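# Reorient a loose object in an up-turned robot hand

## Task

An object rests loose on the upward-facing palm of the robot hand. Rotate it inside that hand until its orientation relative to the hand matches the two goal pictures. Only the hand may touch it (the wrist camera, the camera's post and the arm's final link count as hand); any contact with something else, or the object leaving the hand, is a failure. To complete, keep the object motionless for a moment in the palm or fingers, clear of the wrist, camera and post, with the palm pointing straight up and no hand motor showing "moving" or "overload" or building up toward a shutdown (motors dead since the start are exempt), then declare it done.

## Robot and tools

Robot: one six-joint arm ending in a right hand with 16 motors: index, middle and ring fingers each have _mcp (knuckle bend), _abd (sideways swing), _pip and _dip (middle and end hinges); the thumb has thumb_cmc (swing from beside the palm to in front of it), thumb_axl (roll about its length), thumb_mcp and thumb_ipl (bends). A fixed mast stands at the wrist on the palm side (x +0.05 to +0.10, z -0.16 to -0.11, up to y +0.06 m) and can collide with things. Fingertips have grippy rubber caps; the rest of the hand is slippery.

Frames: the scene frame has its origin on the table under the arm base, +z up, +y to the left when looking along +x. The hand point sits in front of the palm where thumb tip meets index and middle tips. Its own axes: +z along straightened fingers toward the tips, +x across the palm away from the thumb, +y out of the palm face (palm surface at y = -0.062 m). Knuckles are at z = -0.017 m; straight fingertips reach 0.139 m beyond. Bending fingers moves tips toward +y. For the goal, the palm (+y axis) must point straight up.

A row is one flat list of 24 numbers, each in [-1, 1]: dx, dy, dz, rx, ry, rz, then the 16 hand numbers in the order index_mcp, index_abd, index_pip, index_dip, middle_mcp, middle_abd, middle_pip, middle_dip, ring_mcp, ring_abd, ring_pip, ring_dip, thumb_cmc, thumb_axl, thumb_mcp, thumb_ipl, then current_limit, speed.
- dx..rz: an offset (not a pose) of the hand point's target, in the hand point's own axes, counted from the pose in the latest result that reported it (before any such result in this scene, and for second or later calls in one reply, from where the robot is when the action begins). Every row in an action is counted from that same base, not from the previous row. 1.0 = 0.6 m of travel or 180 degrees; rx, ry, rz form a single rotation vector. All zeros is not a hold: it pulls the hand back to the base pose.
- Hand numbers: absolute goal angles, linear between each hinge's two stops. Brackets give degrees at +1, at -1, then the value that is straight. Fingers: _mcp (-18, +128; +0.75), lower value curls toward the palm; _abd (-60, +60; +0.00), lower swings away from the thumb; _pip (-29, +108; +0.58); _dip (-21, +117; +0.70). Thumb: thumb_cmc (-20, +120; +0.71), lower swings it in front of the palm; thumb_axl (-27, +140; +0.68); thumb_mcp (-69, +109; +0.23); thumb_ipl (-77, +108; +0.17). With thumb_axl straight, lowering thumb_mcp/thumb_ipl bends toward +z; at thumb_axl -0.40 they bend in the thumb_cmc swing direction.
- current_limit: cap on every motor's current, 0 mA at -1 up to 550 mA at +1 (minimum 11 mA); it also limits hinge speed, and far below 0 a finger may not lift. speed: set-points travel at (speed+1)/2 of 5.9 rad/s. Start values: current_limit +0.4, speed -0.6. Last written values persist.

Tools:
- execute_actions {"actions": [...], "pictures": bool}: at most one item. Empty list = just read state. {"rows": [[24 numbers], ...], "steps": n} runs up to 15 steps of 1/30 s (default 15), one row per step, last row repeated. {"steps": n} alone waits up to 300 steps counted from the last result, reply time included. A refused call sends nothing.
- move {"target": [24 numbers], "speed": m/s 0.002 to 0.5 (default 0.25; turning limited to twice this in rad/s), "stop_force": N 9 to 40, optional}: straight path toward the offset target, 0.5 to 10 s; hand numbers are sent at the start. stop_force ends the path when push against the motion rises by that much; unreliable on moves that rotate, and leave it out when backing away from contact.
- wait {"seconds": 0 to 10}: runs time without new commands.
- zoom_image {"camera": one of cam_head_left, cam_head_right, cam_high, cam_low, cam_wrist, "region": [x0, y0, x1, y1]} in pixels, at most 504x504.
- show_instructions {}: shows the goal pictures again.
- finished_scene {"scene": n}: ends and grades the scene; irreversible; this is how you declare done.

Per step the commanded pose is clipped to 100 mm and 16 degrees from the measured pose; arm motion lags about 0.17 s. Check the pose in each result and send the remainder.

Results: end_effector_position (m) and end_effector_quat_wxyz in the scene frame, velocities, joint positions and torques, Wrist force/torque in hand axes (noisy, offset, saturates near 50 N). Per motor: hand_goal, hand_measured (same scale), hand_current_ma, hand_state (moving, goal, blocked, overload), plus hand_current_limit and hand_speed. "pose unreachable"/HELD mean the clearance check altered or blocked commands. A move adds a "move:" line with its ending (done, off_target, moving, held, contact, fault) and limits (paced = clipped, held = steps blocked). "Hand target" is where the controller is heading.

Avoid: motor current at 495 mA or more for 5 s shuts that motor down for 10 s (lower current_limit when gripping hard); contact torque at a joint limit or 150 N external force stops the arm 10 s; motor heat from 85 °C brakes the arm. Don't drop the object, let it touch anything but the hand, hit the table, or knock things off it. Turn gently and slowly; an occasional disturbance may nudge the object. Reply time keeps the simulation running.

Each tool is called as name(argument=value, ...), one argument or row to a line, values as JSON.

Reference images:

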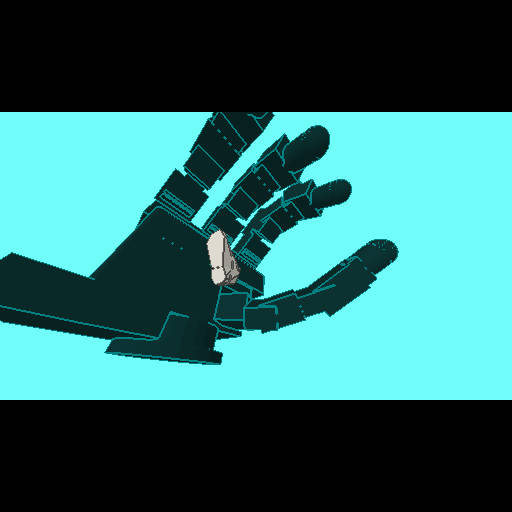

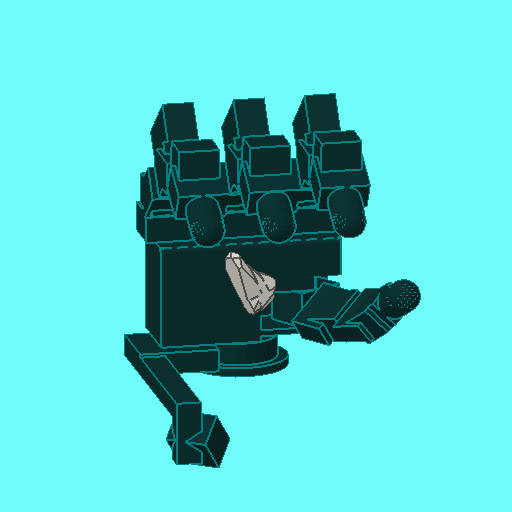

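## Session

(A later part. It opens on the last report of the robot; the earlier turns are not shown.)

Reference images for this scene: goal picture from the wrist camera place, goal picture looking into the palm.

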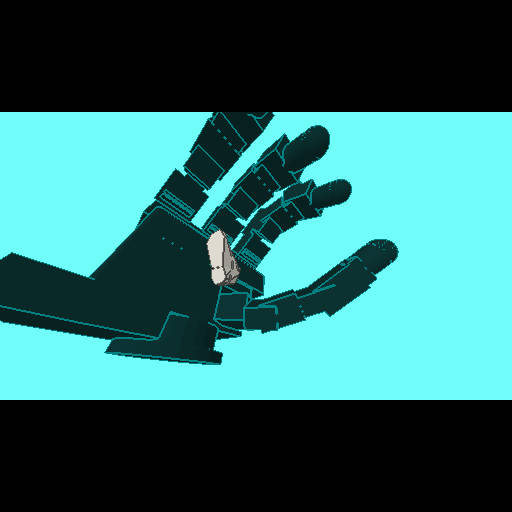

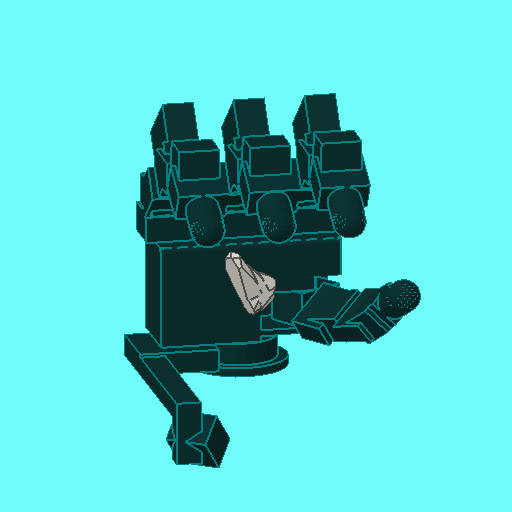

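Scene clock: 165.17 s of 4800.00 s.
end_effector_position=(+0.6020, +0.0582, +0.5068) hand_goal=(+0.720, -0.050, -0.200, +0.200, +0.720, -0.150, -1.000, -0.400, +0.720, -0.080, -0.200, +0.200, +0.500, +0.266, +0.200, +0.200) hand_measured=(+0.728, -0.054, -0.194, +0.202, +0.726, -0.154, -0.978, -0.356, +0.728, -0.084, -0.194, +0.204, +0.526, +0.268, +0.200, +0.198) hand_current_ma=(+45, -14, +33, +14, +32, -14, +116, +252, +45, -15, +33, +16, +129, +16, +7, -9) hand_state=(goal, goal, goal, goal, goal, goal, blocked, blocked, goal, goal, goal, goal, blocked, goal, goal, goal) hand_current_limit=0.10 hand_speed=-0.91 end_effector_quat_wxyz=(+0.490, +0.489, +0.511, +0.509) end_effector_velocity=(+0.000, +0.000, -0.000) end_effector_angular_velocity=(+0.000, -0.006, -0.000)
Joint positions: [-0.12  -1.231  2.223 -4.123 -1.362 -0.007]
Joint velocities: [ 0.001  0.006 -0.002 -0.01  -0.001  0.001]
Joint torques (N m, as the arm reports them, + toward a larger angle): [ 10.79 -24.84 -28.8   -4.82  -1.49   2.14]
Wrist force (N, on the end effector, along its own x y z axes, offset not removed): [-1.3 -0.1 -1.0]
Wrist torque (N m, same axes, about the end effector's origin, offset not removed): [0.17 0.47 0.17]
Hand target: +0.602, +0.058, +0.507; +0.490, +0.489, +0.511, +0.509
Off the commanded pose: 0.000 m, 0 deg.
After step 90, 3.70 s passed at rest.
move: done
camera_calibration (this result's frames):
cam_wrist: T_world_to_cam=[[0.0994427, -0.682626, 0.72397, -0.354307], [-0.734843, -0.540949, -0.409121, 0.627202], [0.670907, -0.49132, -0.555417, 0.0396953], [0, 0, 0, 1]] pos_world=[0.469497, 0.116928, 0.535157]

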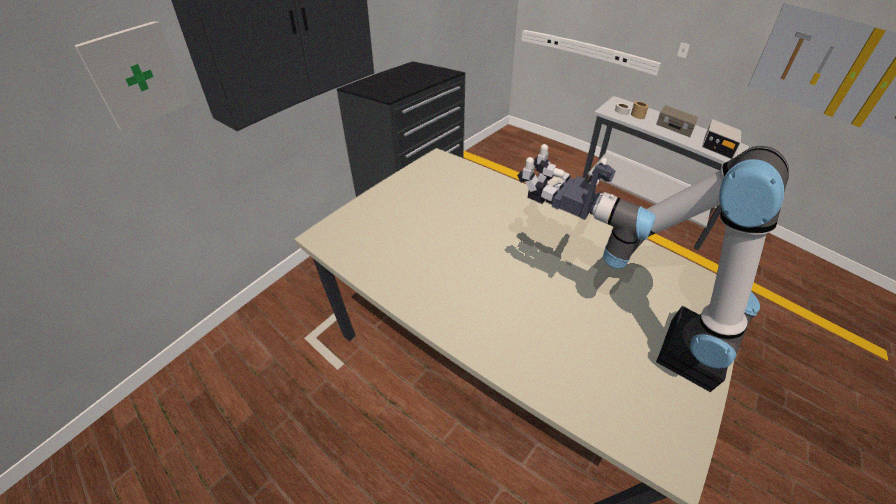

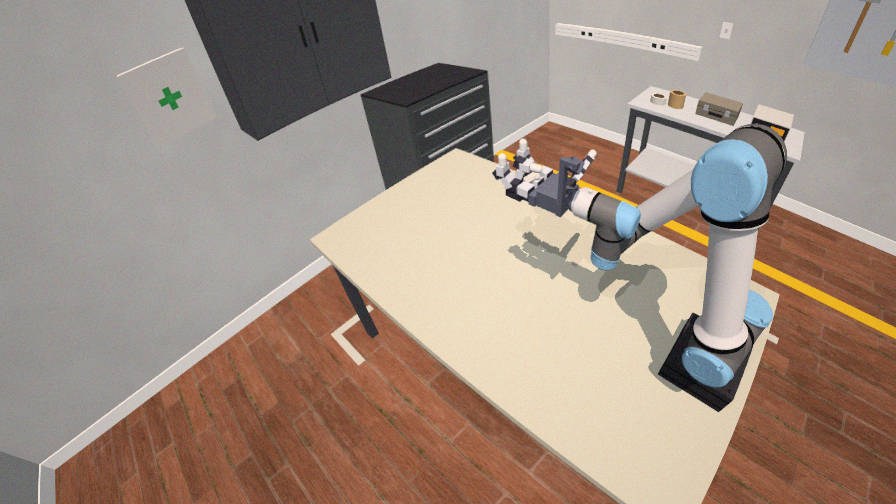

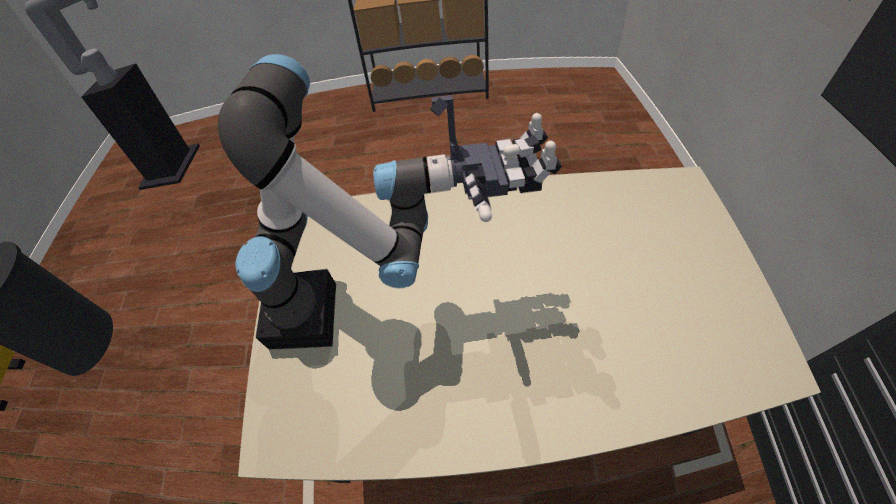

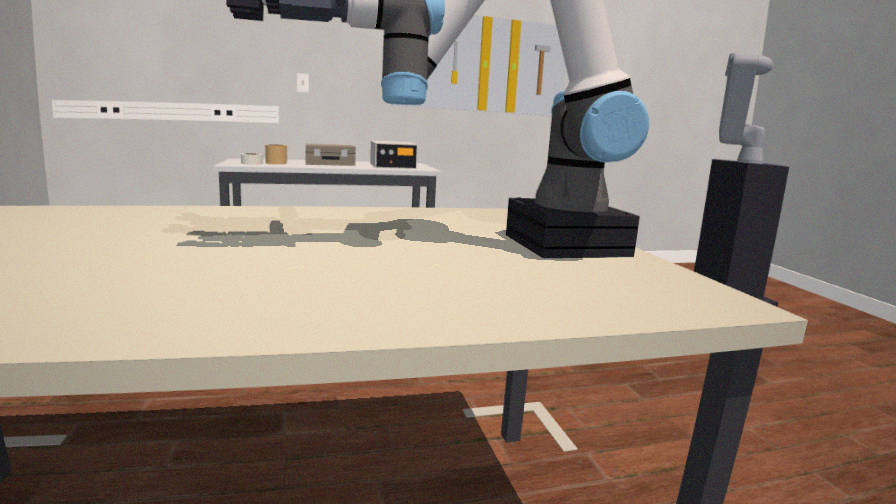

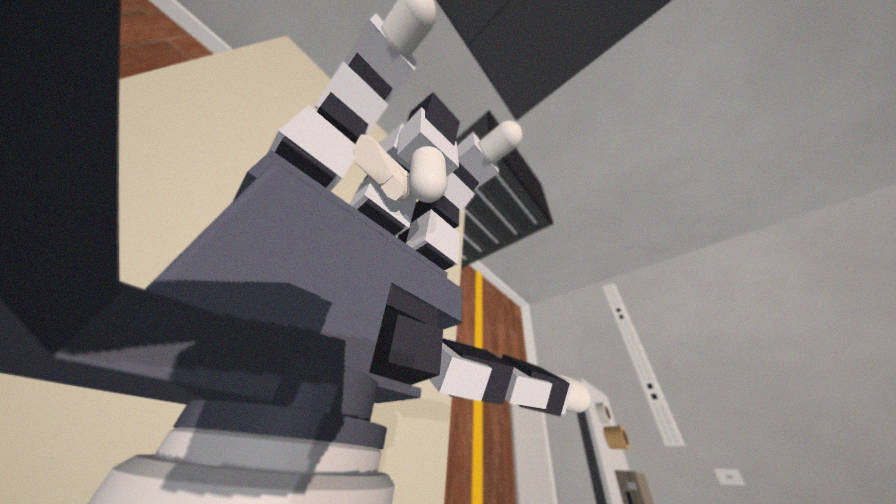

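move(
  target=[0,0,0,0,0,0,0.72,-0.05,-0.2,0.2,0.72,-0.15,-1,-0.4,0.72,0.15,-0.88,-0.74,0.5,0.266,0.2,0.2,0.1,-0.6],
)

zoom_image(
  camera="cam_wrist",
  region=[260, 40, 490, 270],
)

zoom_image(
  camera="cam_head_left",
  region=[510, 140, 600, 230],
)

Scene clock: 188.57 s of 4800.00 s.
end_effector_position=(+0.6020, +0.0583, +0.5068) hand_goal=(+0.720, -0.050, -0.200, +0.200, +0.720, -0.150, -1.000, -0.400, +0.720, +0.150, -0.880, -0.740, +0.500, +0.266, +0.200, +0.200) hand_measured=(+0.728, -0.054, -0.194, +0.202, +0.726, -0.154, -0.978, -0.356, +0.728, +0.146, -0.878, -0.738, +0.526, +0.268, +0.200, +0.198) hand_current_ma=(+45, -14, +33, +14, +32, -14, +116, +252, +46, -15, +10, +12, +129, +16, +7, -9) hand_state=(goal, goal, goal, goal, goal, goal, blocked, blocked, goal, goal, goal, goal, blocked, goal, goal, goal) hand_current_limit=0.10 hand_speed=-0.60 end_effector_quat_wxyz=(+0.490, +0.489, +0.511, +0.509) end_effector_velocity=(-0.000, -0.000, +0.000) end_effector_angular_velocity=(-0.000, -0.000, -0.000)
Joint positions: [-0.12  -1.231  2.223 -4.123 -1.362 -0.007]
Joint velocities: [-0. -0. -0. -0. -0. -0.]
Joint torques (N m, as the arm reports them, + toward a larger angle): [ -1.54 -39.44  -1.24  -0.09   1.5   -2.24]
Wrist force (N, on the end effector, along its own x y z axes, offset not removed): [-0.5 0.7 -2.2]
Wrist torque (N m, same axes, about the end effector's origin, offset not removed): [0.12 0.21 0.20]
Hand target: +0.602, +0.058, +0.507; +0.490, +0.489, +0.511, +0.509
Off the commanded pose: 0.000 m, 0 deg.
After step 90, 19.17 s passed at rest.
move: done
camera_calibration (this result's frames):
cam_wrist: T_world_to_cam=[[0.0994671, -0.682627, 0.723966, -0.354305], [-0.734823, -0.540973, -0.409125, 0.627204], [0.670926, -0.491292, -0.555419, 0.039696], [0, 0, 0, 1]] pos_world=[0.469493, 0.116945, 0.535157]

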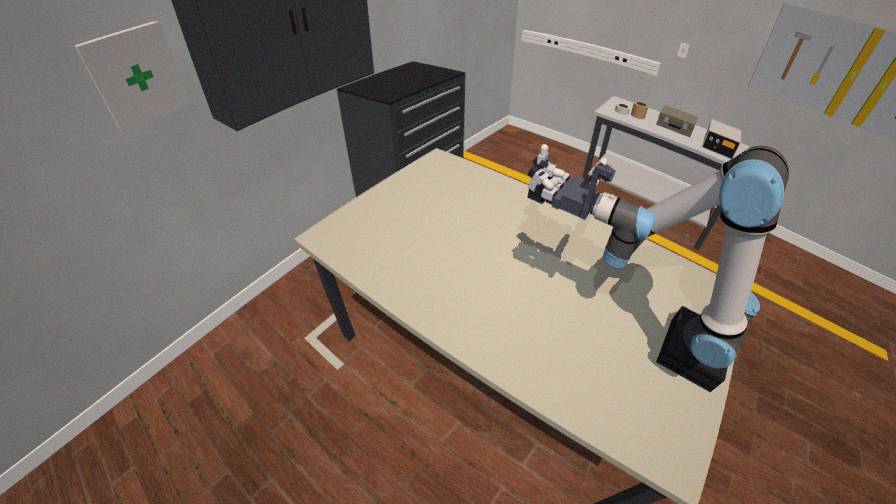

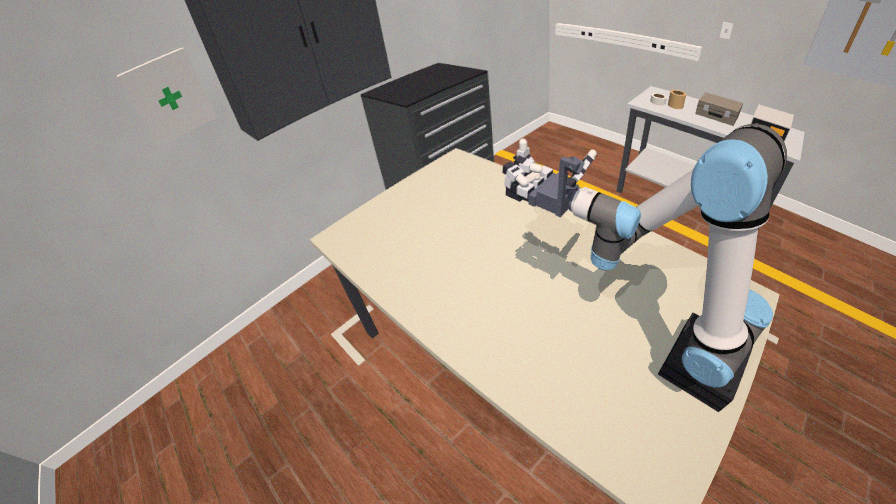

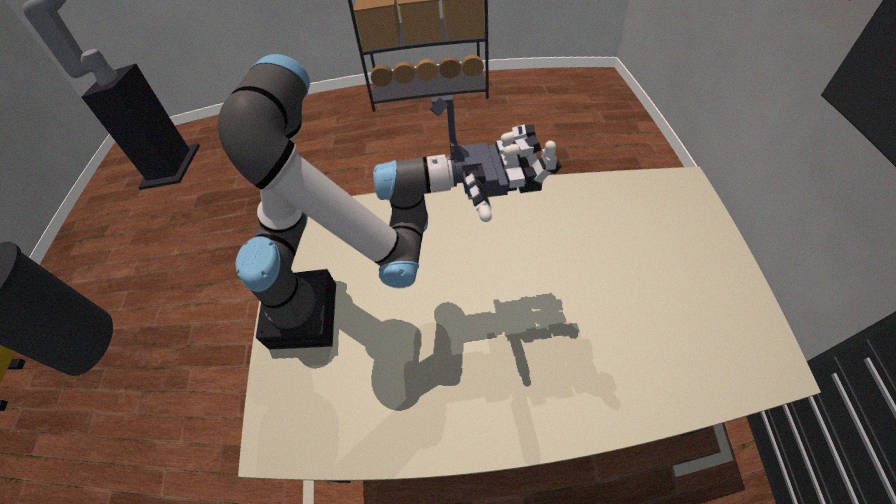

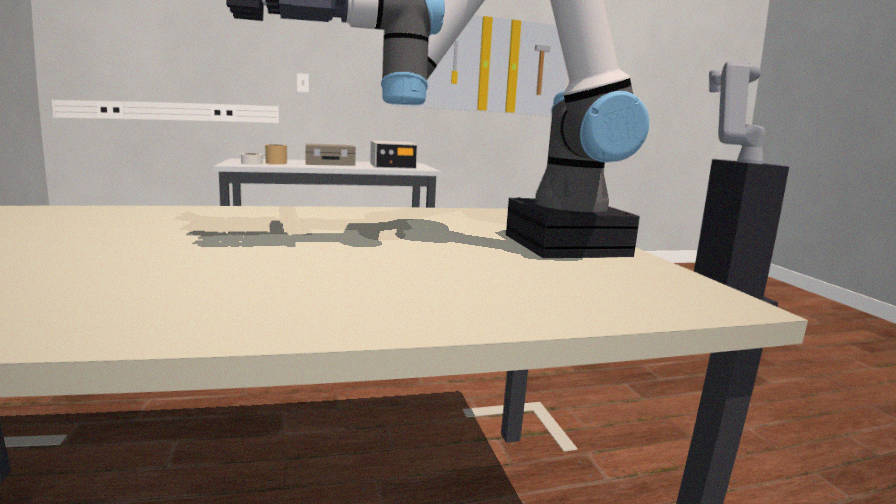

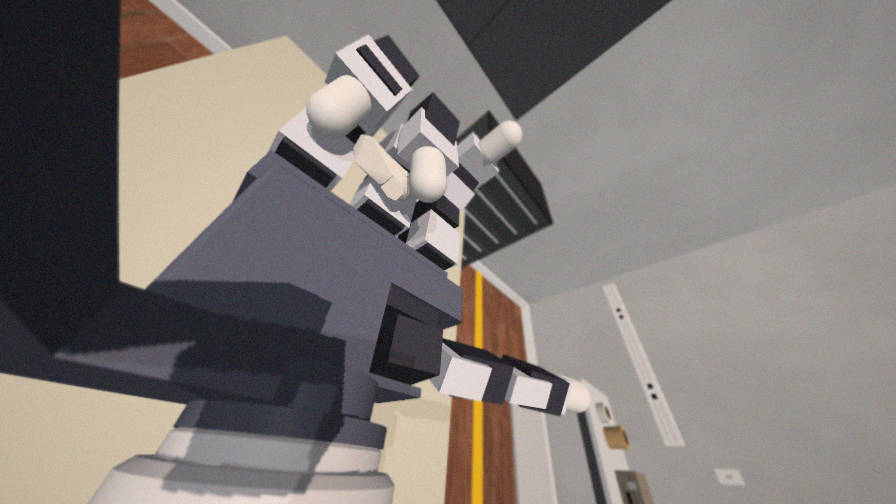

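Region (260, 40, 490, 270) of cam_wrist's 896x504 image, scaled by 2.191, with more detail than that image has.

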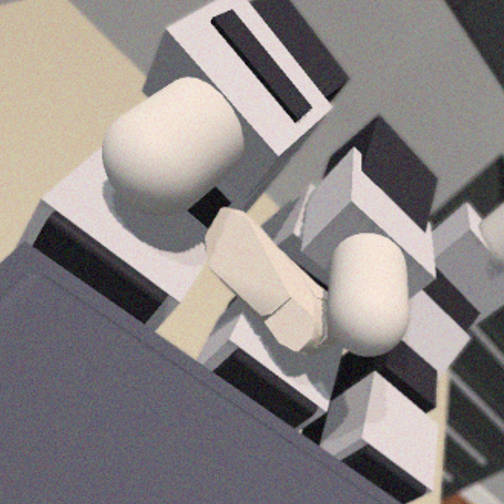

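Region (510, 140, 600, 230) of cam_head_left's 896x504 image, scaled by 5.600, with more detail than that image has.

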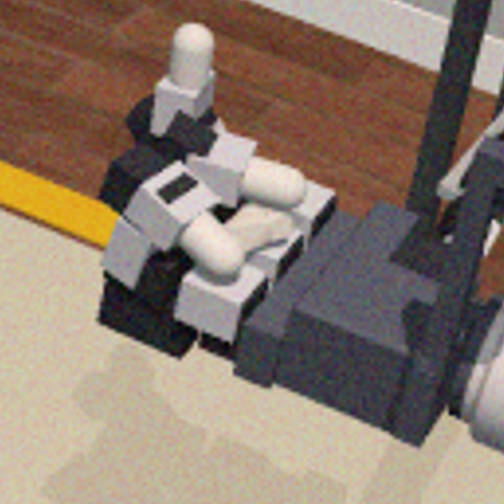

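move(
  target=[0,0,0,0,0,0,0.72,-0.05,-0.2,0.2,0.72,-0.15,-1,-0.38,0.74,-0.45,-0.94,-0.7,0.5,0.266,0.2,0.2,0.1,-0.8],
)

zoom_image(
  camera="cam_wrist",
  region=[260, 40, 490, 270],
)

zoom_image(
  camera="cam_head_right",
  region=[490, 135, 570, 215],
)

Scene clock: 193.70 s of 4800.00 s.
end_effector_position=(+0.6020, +0.0582, +0.5068) hand_goal=(+0.720, -0.050, -0.200, +0.200, +0.720, -0.150, -1.000, -0.380, +0.740, -0.450, -0.940, -0.700, +0.500, +0.266, +0.200, +0.200) hand_measured=(+0.728, -0.054, -0.194, +0.202, +0.726, -0.154, -0.978, -0.356, +0.746, -0.436, -0.938, -0.704, +0.526, +0.268, +0.200, +0.198) hand_current_ma=(+45, -14, +33, +14, +36, -14, +116, +138, +30, +65, +9, -16, +129, +16, +7, -9) hand_state=(goal, goal, goal, goal, goal, goal, blocked, blocked, goal, goal, goal, goal, blocked, goal, goal, goal) hand_current_limit=0.10 hand_speed=-0.80 end_effector_quat_wxyz=(+0.490, +0.489, +0.511, +0.509) end_effector_velocity=(+0.000, +0.000, -0.000) end_effector_angular_velocity=(+0.000, +0.001, +0.000)
Joint positions: [-0.12  -1.231  2.223 -4.123 -1.362 -0.007]
Joint velocities: [ 0.     0.     0.     0.001  0.    -0.   ]
Joint torques (N m, as the arm reports them, + toward a larger angle): [  3.27 -39.12  -2.6   -0.17   1.39  -1.72]
Wrist force (N, on the end effector, along its own x y z axes, offset not removed): [2.6 1.2 -0.8]
Wrist torque (N m, same axes, about the end effector's origin, offset not removed): [0.38 -0.10 0.44]
Hand target: +0.602, +0.058, +0.507; +0.490, +0.489, +0.511, +0.509
Off the commanded pose: 0.000 m, 0 deg.
After step 90, 0.83 s passed at rest.
move: done
camera_calibration (this result's frames):
cam_wrist: T_world_to_cam=[[0.0994428, -0.682626, 0.72397, -0.354307], [-0.734843, -0.540949, -0.409121, 0.627202], [0.670907, -0.49132, -0.555417, 0.0396955], [0, 0, 0, 1]] pos_world=[0.469497, 0.116928, 0.535157]

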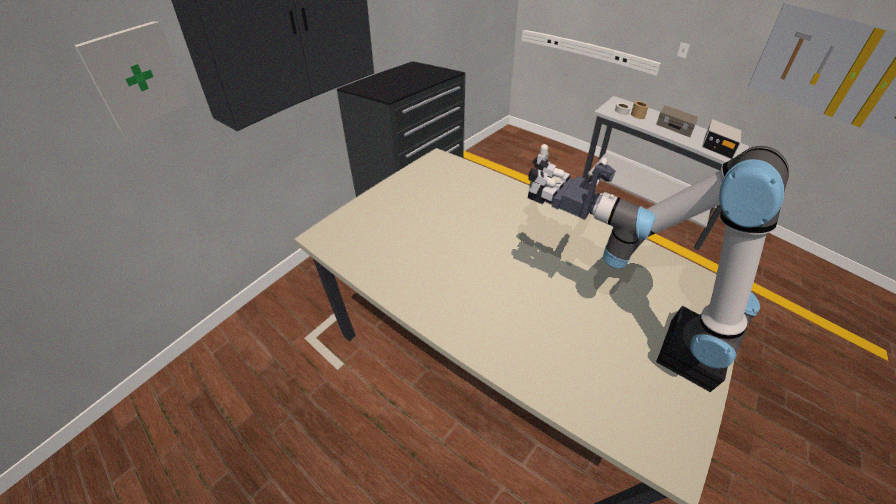

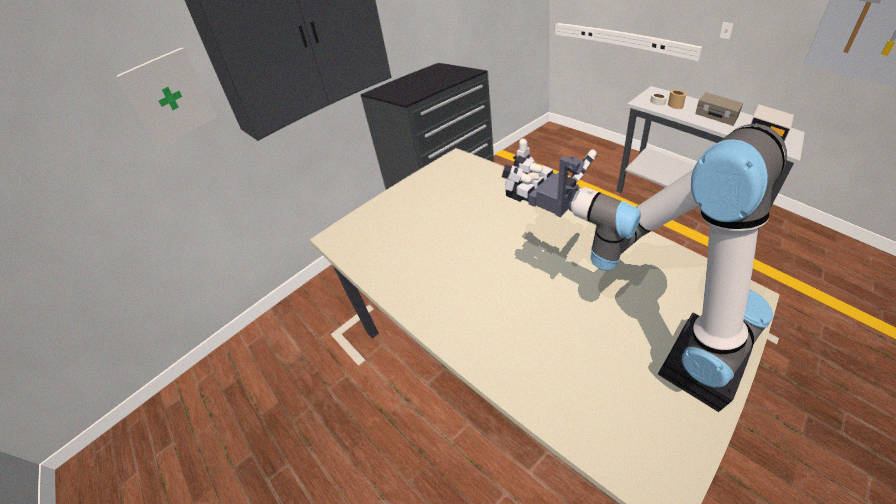

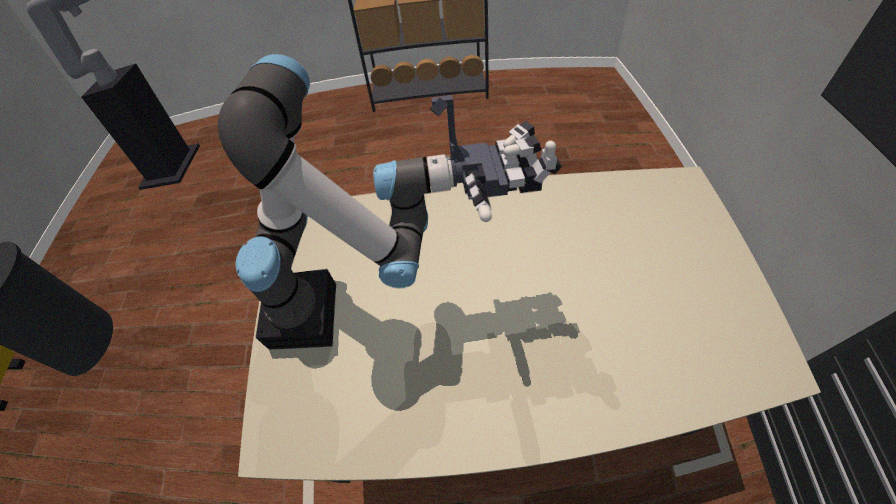

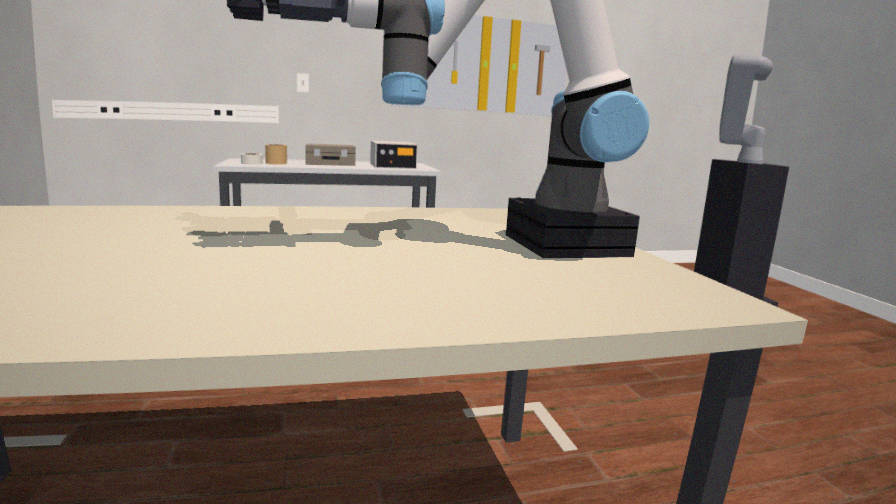

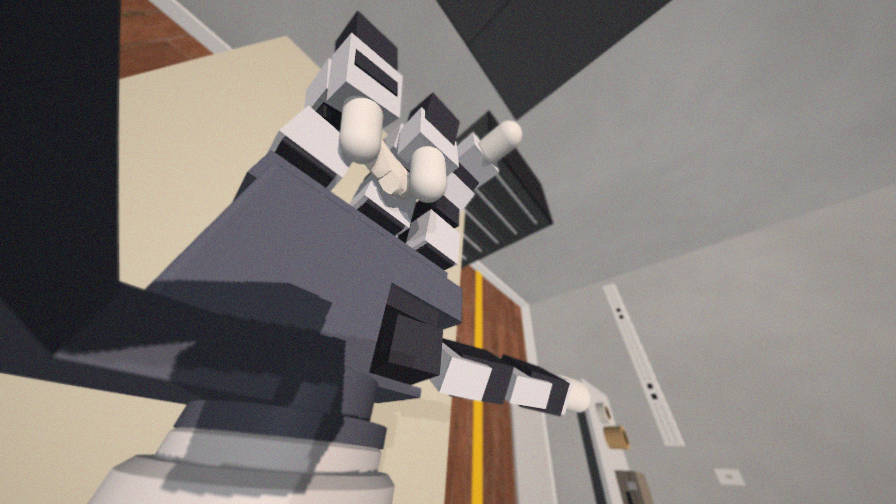

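Region (260, 40, 490, 270) of cam_wrist's 896x504 image, scaled by 2.191, with more detail than that image has.

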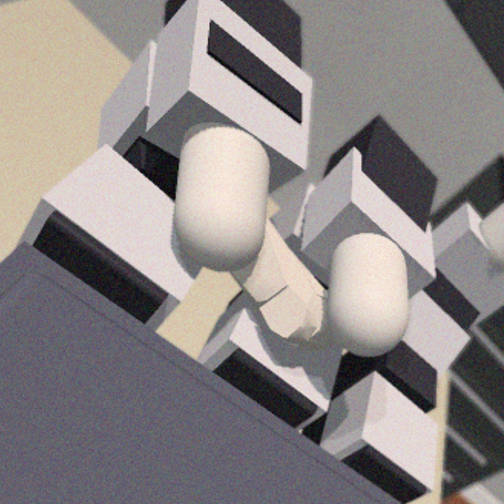

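Region (490, 135, 570, 215) of cam_head_right's 896x504 image, scaled by 6.300, with more detail than that image has.

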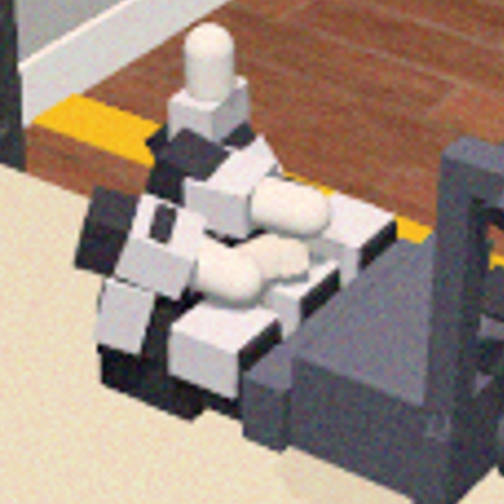

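execute_actions(
  actions=[],
)

Scene clock: 210.57 s of 4800.00 s.
end_effector_position=(+0.6020, +0.0583, +0.5068) hand_goal=(+0.720, -0.050, -0.200, +0.200, +0.720, -0.150, -1.000, -0.380, +0.740, -0.450, -0.940, -0.700, +0.500, +0.266, +0.200, +0.200) hand_measured=(+0.728, -0.054, -0.194, +0.202, +0.726, -0.154, -0.978, -0.356, +0.746, -0.436, -0.938, -0.704, +0.526, +0.268, +0.200, +0.198) hand_current_ma=(+45, -14, +33, +14, +36, -14, +116, +138, +30, +65, +9, -16, +129, +16, +7, -9) hand_state=(goal, goal, goal, goal, goal, goal, blocked, blocked, goal, goal, goal, goal, blocked, goal, goal, goal) hand_current_limit=0.10 hand_speed=-0.80 end_effector_quat_wxyz=(+0.490, +0.489, +0.511, +0.509) end_effector_velocity=(-0.000, +0.000, +0.000) end_effector_angular_velocity=(-0.000, -0.000, -0.000)
Joint positions: [-0.12  -1.231  2.223 -4.123 -1.362 -0.007]
Joint velocities: [-0.    -0.001  0.     0.     0.    -0.   ]
Joint torques (N m, as the arm reports them, + toward a larger angle): [ 10.62 -38.78  -3.74  -0.14   1.42  -0.63]
Wrist force (N, on the end effector, along its own x y z axes, offset not removed): [-0.6 1.2 1.5]
Wrist torque (N m, same axes, about the end effector's origin, offset not removed): [0.06 0.28 0.19]
Hand target: +0.602, +0.058, +0.507; +0.490, +0.489, +0.511, +0.509
Off the commanded pose: 0.000 m, 0 deg.
Steps of this call (steps 1 to 90: nothing new was sent; then 13.87 s passed at rest). Readings (end_effector_position | what the end effector reports):
1: (+0.6020, +0.0582, +0.5068) | hand_goal=(+0.720, -0.050, -0.200, +0.200, +0.720, -0.150, -1.000, -0.380, +0.740, -0.450, -0.940, -0.700, +0.500, +0.266, +0.200, +0.200) hand_measured=(+0.728, -0.054, -0.194, +0.202, +0.726, -0.154, -0.978, -0.356, +0.746, -0.436, -0.938, -0.704, +0.526, +0.268, +0.200, +0.198) hand_current_ma=(+45, -14, +33, +14, +36, -14, +116, +138, +30, +65, +9, -16, +129, +16, +7, -9) hand_state=(goal, goal, goal, goal, goal, goal, blocked, blocked, goal, goal, goal, goal, blocked, goal, goal, goal) hand_current_limit=0.10 hand_speed=-0.80
2: (+0.6020, +0.0582, +0.5068) | hand_goal=(+0.720, -0.050, -0.200, +0.200, +0.720, -0.150, -1.000, -0.380, +0.740, -0.450, -0.940, -0.700, +0.500, +0.266, +0.200, +0.200) hand_measured=(+0.728, -0.054, -0.194, +0.202, +0.726, -0.154, -0.978, -0.356, +0.746, -0.436, -0.938, -0.704, +0.526, +0.268, +0.200, +0.198) hand_current_ma=(+45, -14, +33, +14, +36, -14, +116, +138, +30, +65, +9, -16, +129, +16, +7, -9) hand_state=(goal, goal, goal, goal, goal, goal, blocked, blocked, goal, goal, goal, goal, blocked, goal, goal, goal) hand_current_limit=0.10 hand_speed=-0.80
4: (+0.6020, +0.0582, +0.5068) | hand_goal=(+0.720, -0.050, -0.200, +0.200, +0.720, -0.150, -1.000, -0.380, +0.740, -0.450, -0.940, -0.700, +0.500, +0.266, +0.200, +0.200) hand_measured=(+0.728, -0.054, -0.194, +0.202, +0.726, -0.154, -0.978, -0.356, +0.746, -0.436, -0.938, -0.704, +0.526, +0.268, +0.200, +0.198) hand_current_ma=(+45, -14, +33, +14, +36, -14, +116, +138, +30, +65, +9, -16, +129, +16, +7, -9) hand_state=(goal, goal, goal, goal, goal, goal, blocked, blocked, goal, goal, goal, goal, blocked, goal, goal, goal) hand_current_limit=0.10 hand_speed=-0.80
8: (+0.6020, +0.0582, +0.5068) | hand_goal=(+0.720, -0.050, -0.200, +0.200, +0.720, -0.150, -1.000, -0.380, +0.740, -0.450, -0.940, -0.700, +0.500, +0.266, +0.200, +0.200) hand_measured=(+0.728, -0.054, -0.194, +0.202, +0.726, -0.154, -0.978, -0.356, +0.746, -0.436, -0.938, -0.704, +0.526, +0.268, +0.200, +0.198) hand_current_ma=(+45, -14, +33, +14, +36, -14, +116, +138, +30, +65, +9, -16, +129, +16, +7, -9) hand_state=(goal, goal, goal, goal, goal, goal, blocked, blocked, goal, goal, goal, goal, blocked, goal, goal, goal) hand_current_limit=0.10 hand_speed=-0.80
90: the state above
camera_calibration (this result's frames):
cam_wrist: T_world_to_cam=[[0.0994678, -0.682622, 0.72397, -0.354307], [-0.734823, -0.540976, -0.40912, 0.627202], [0.670925, -0.491296, -0.555416, 0.0396954], [0, 0, 0, 1]] pos_world=[0.469492, 0.116946, 0.535157]

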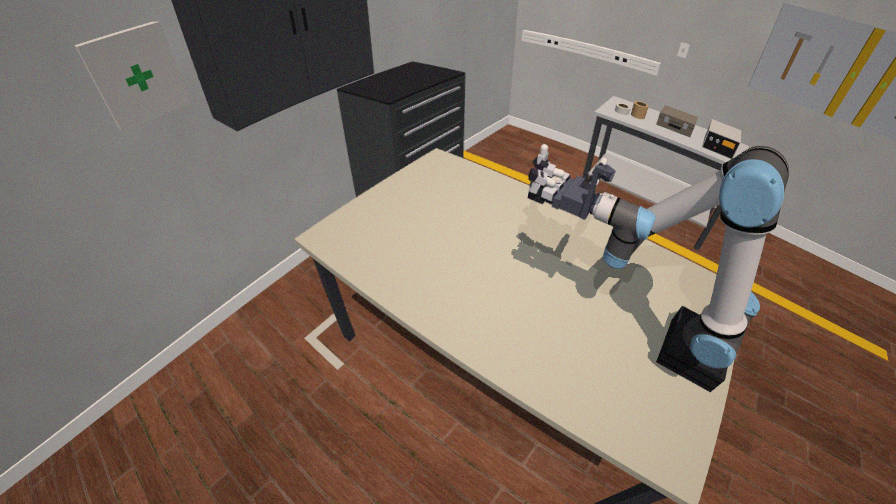

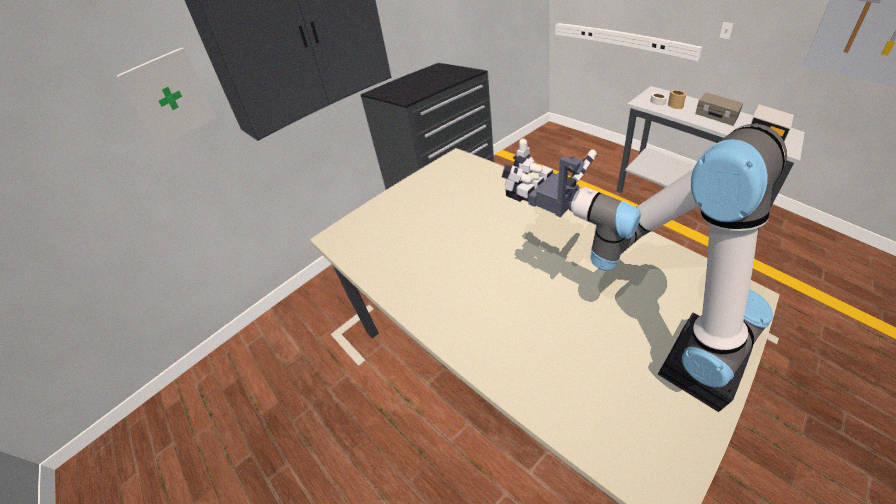

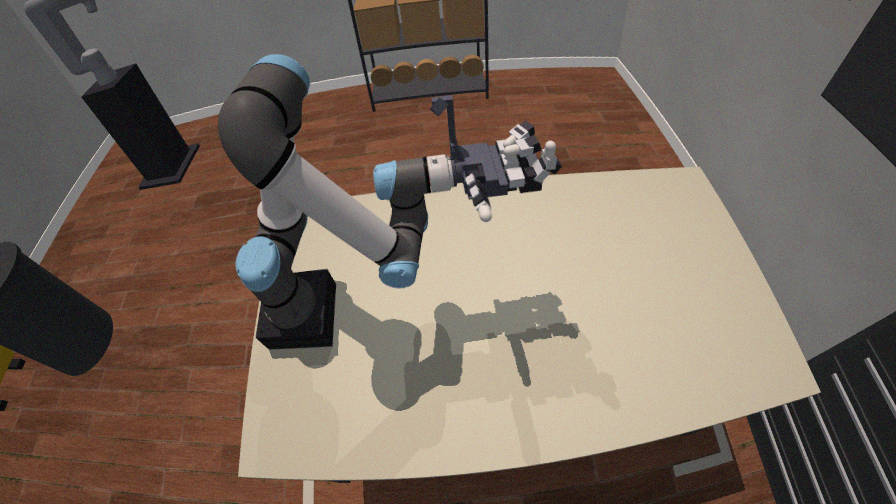

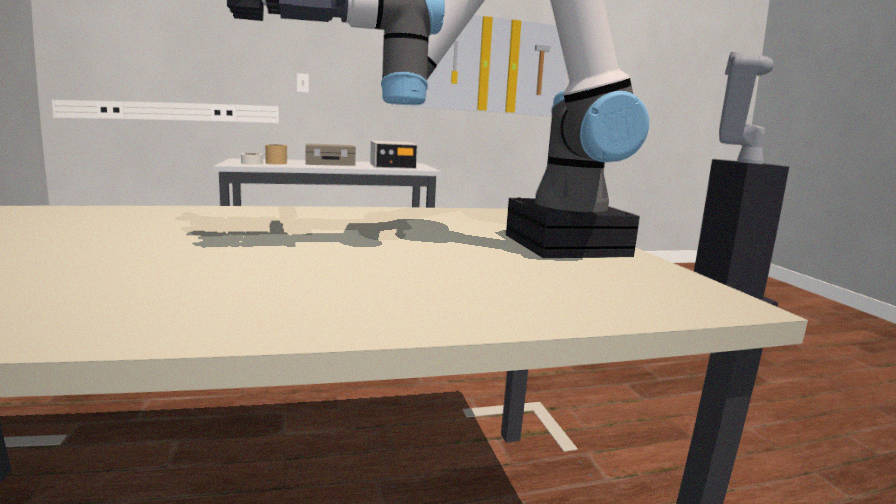

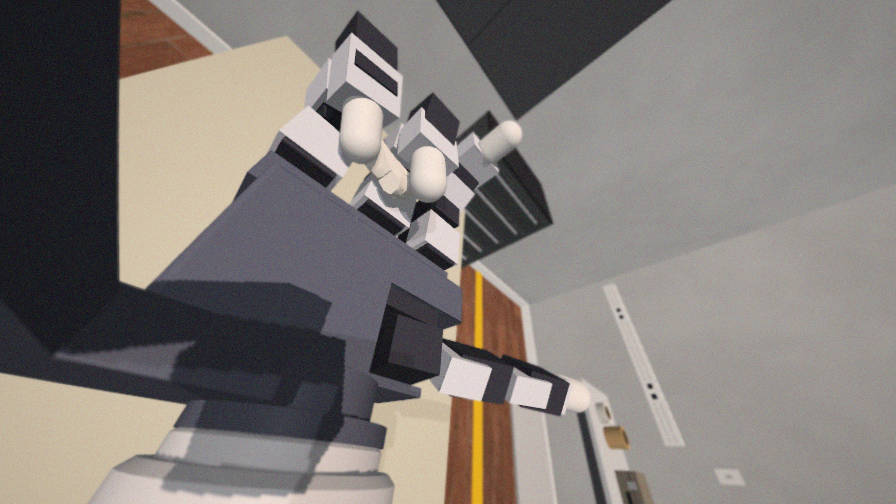

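move(
  target=[0,0,0,0,0,0, 0.72,-0.05,-0.2,0.2, 0.72,-0.15,-1,-0.38, 0.74,-0.7,-0.94,-0.7, 0.5,0.266,0.2,0.2, 0.1,-0.85],
)

zoom_image(
  camera="cam_wrist",
  region=[280, 40, 500, 260],
)

zoom_image(
  camera="cam_high",
  region=[470, 110, 570, 210],
)

Scene clock: 215.27 s of 4800.00 s.
end_effector_position=(+0.6020, +0.0583, +0.5068) hand_goal=(+0.720, -0.050, -0.200, +0.200, +0.720, -0.150, -1.000, -0.380, +0.740, -0.700, -0.940, -0.700, +0.500, +0.266, +0.200, +0.200) hand_measured=(+0.728, -0.054, -0.194, +0.202, +0.734, -0.158, -0.972, -0.356, +0.744, -0.632, -0.926, -0.702, +0.526, +0.268, +0.200, +0.198) hand_current_ma=(+45, -14, +33, +14, +71, -39, +142, +138, +23, +301, +84, -6, +129, +16, +7, -9) hand_state=(goal, goal, goal, goal, goal, goal, blocked, blocked, goal, blocked, goal, goal, blocked, goal, goal, goal) hand_current_limit=0.10 hand_speed=-0.85 end_effector_quat_wxyz=(+0.490, +0.489, +0.511, +0.509) end_effector_velocity=(-0.000, +0.000, -0.001) end_effector_angular_velocity=(+0.000, +0.002, +0.001)
Joint positions: [-0.12  -1.231  2.223 -4.123 -1.362 -0.007]
Joint velocities: [ 0.     0.001  0.002 -0.001  0.     0.   ]
Joint torques (N m, as the arm reports them, + toward a larger angle): [ 11.19 -37.81  -4.82  -0.16   1.51   0.45]
Wrist force (N, on the end effector, along its own x y z axes, offset not removed): [-0.7 0.5 -1.6]
Wrist torque (N m, same axes, about the end effector's origin, offset not removed): [0.36 0.34 0.16]
Hand target: +0.602, +0.058, +0.507; +0.490, +0.489, +0.511, +0.509
Off the commanded pose: 0.000 m, 0 deg.
After step 90, 0.90 s passed at rest.
move: done
camera_calibration (this result's frames):
cam_wrist: T_world_to_cam=[[0.0994678, -0.682622, 0.72397, -0.354307], [-0.734823, -0.540976, -0.40912, 0.627202], [0.670925, -0.491296, -0.555417, 0.0396955], [0, 0, 0, 1]] pos_world=[0.469492, 0.116946, 0.535157]

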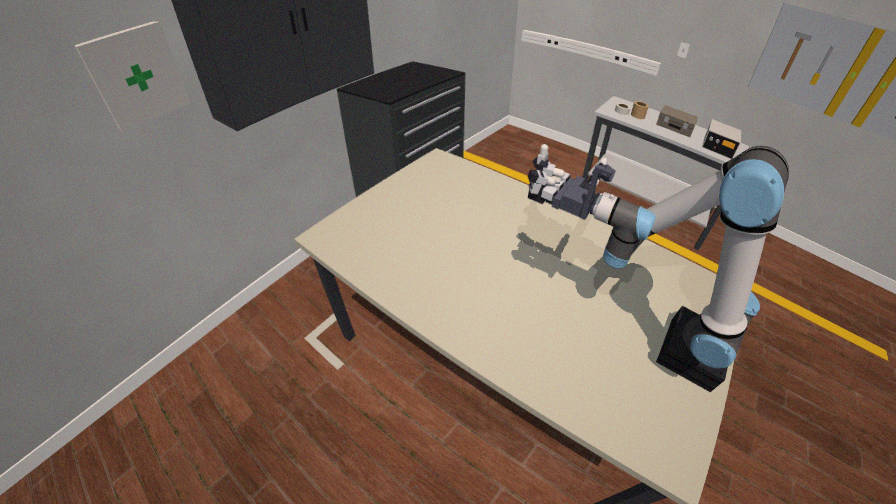

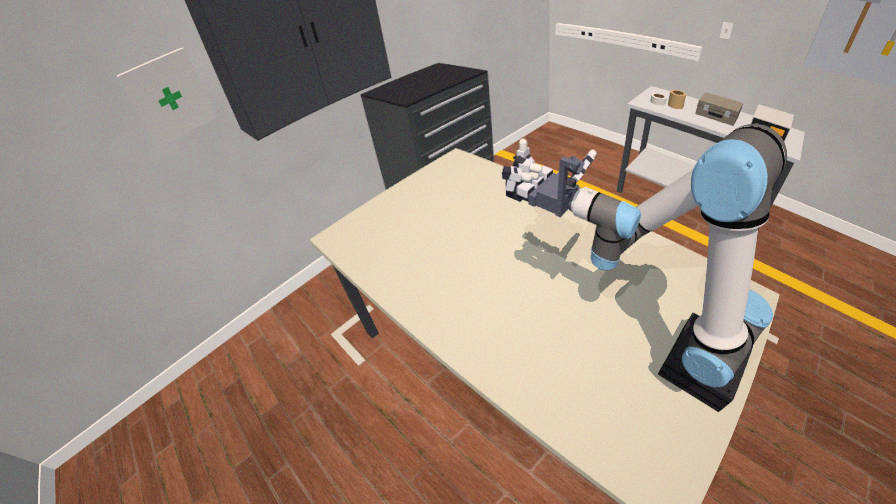

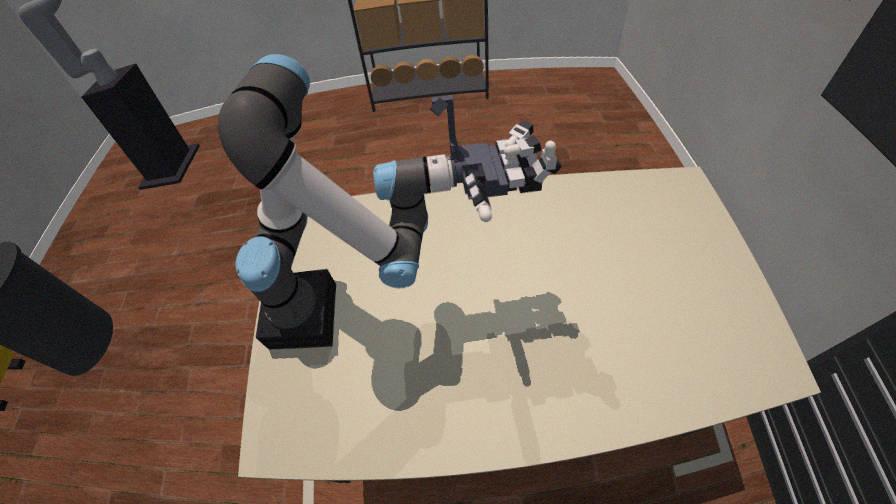

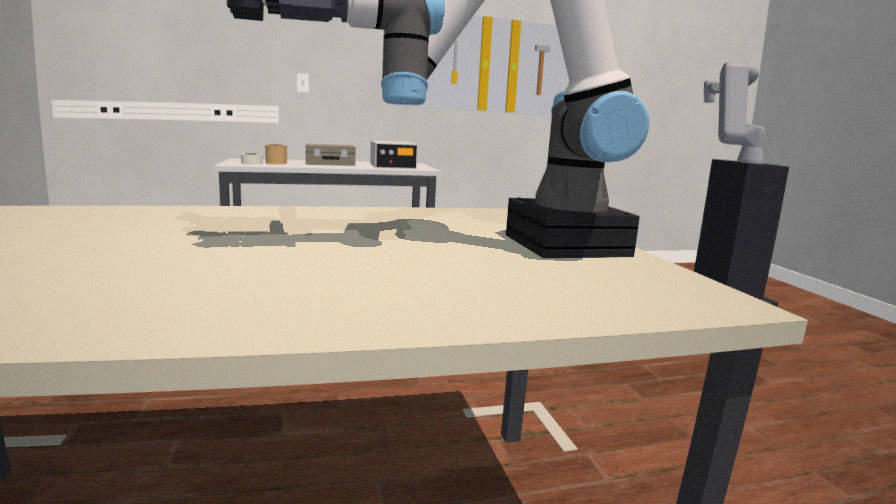

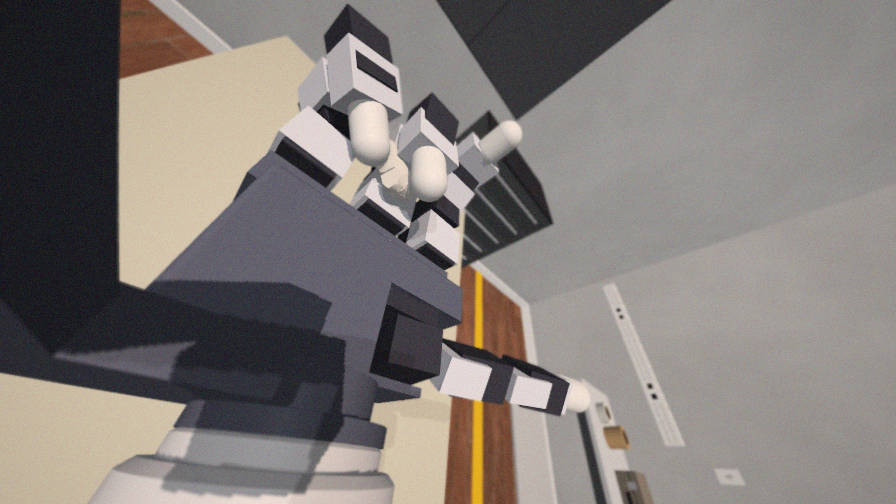

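Region (280, 40, 500, 260) of cam_wrist's 896x504 image, scaled by 2.291, with more detail than that image has.

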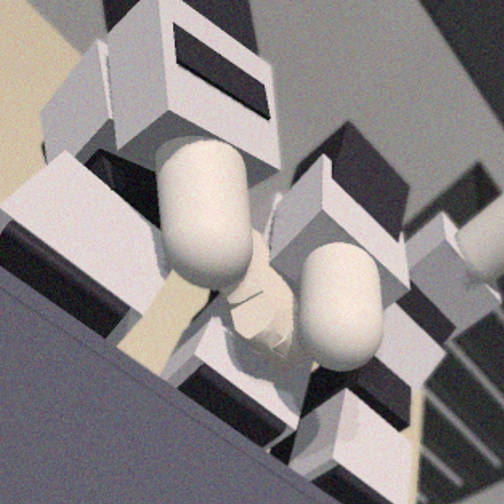

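Region (470, 110, 570, 210) of cam_high's 896x504 image, scaled by 5.040, with more detail than that image has.

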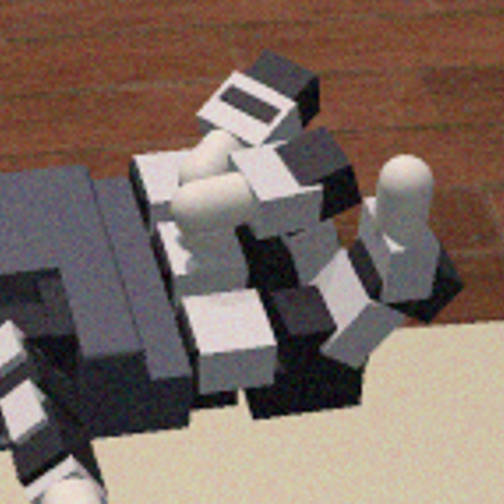

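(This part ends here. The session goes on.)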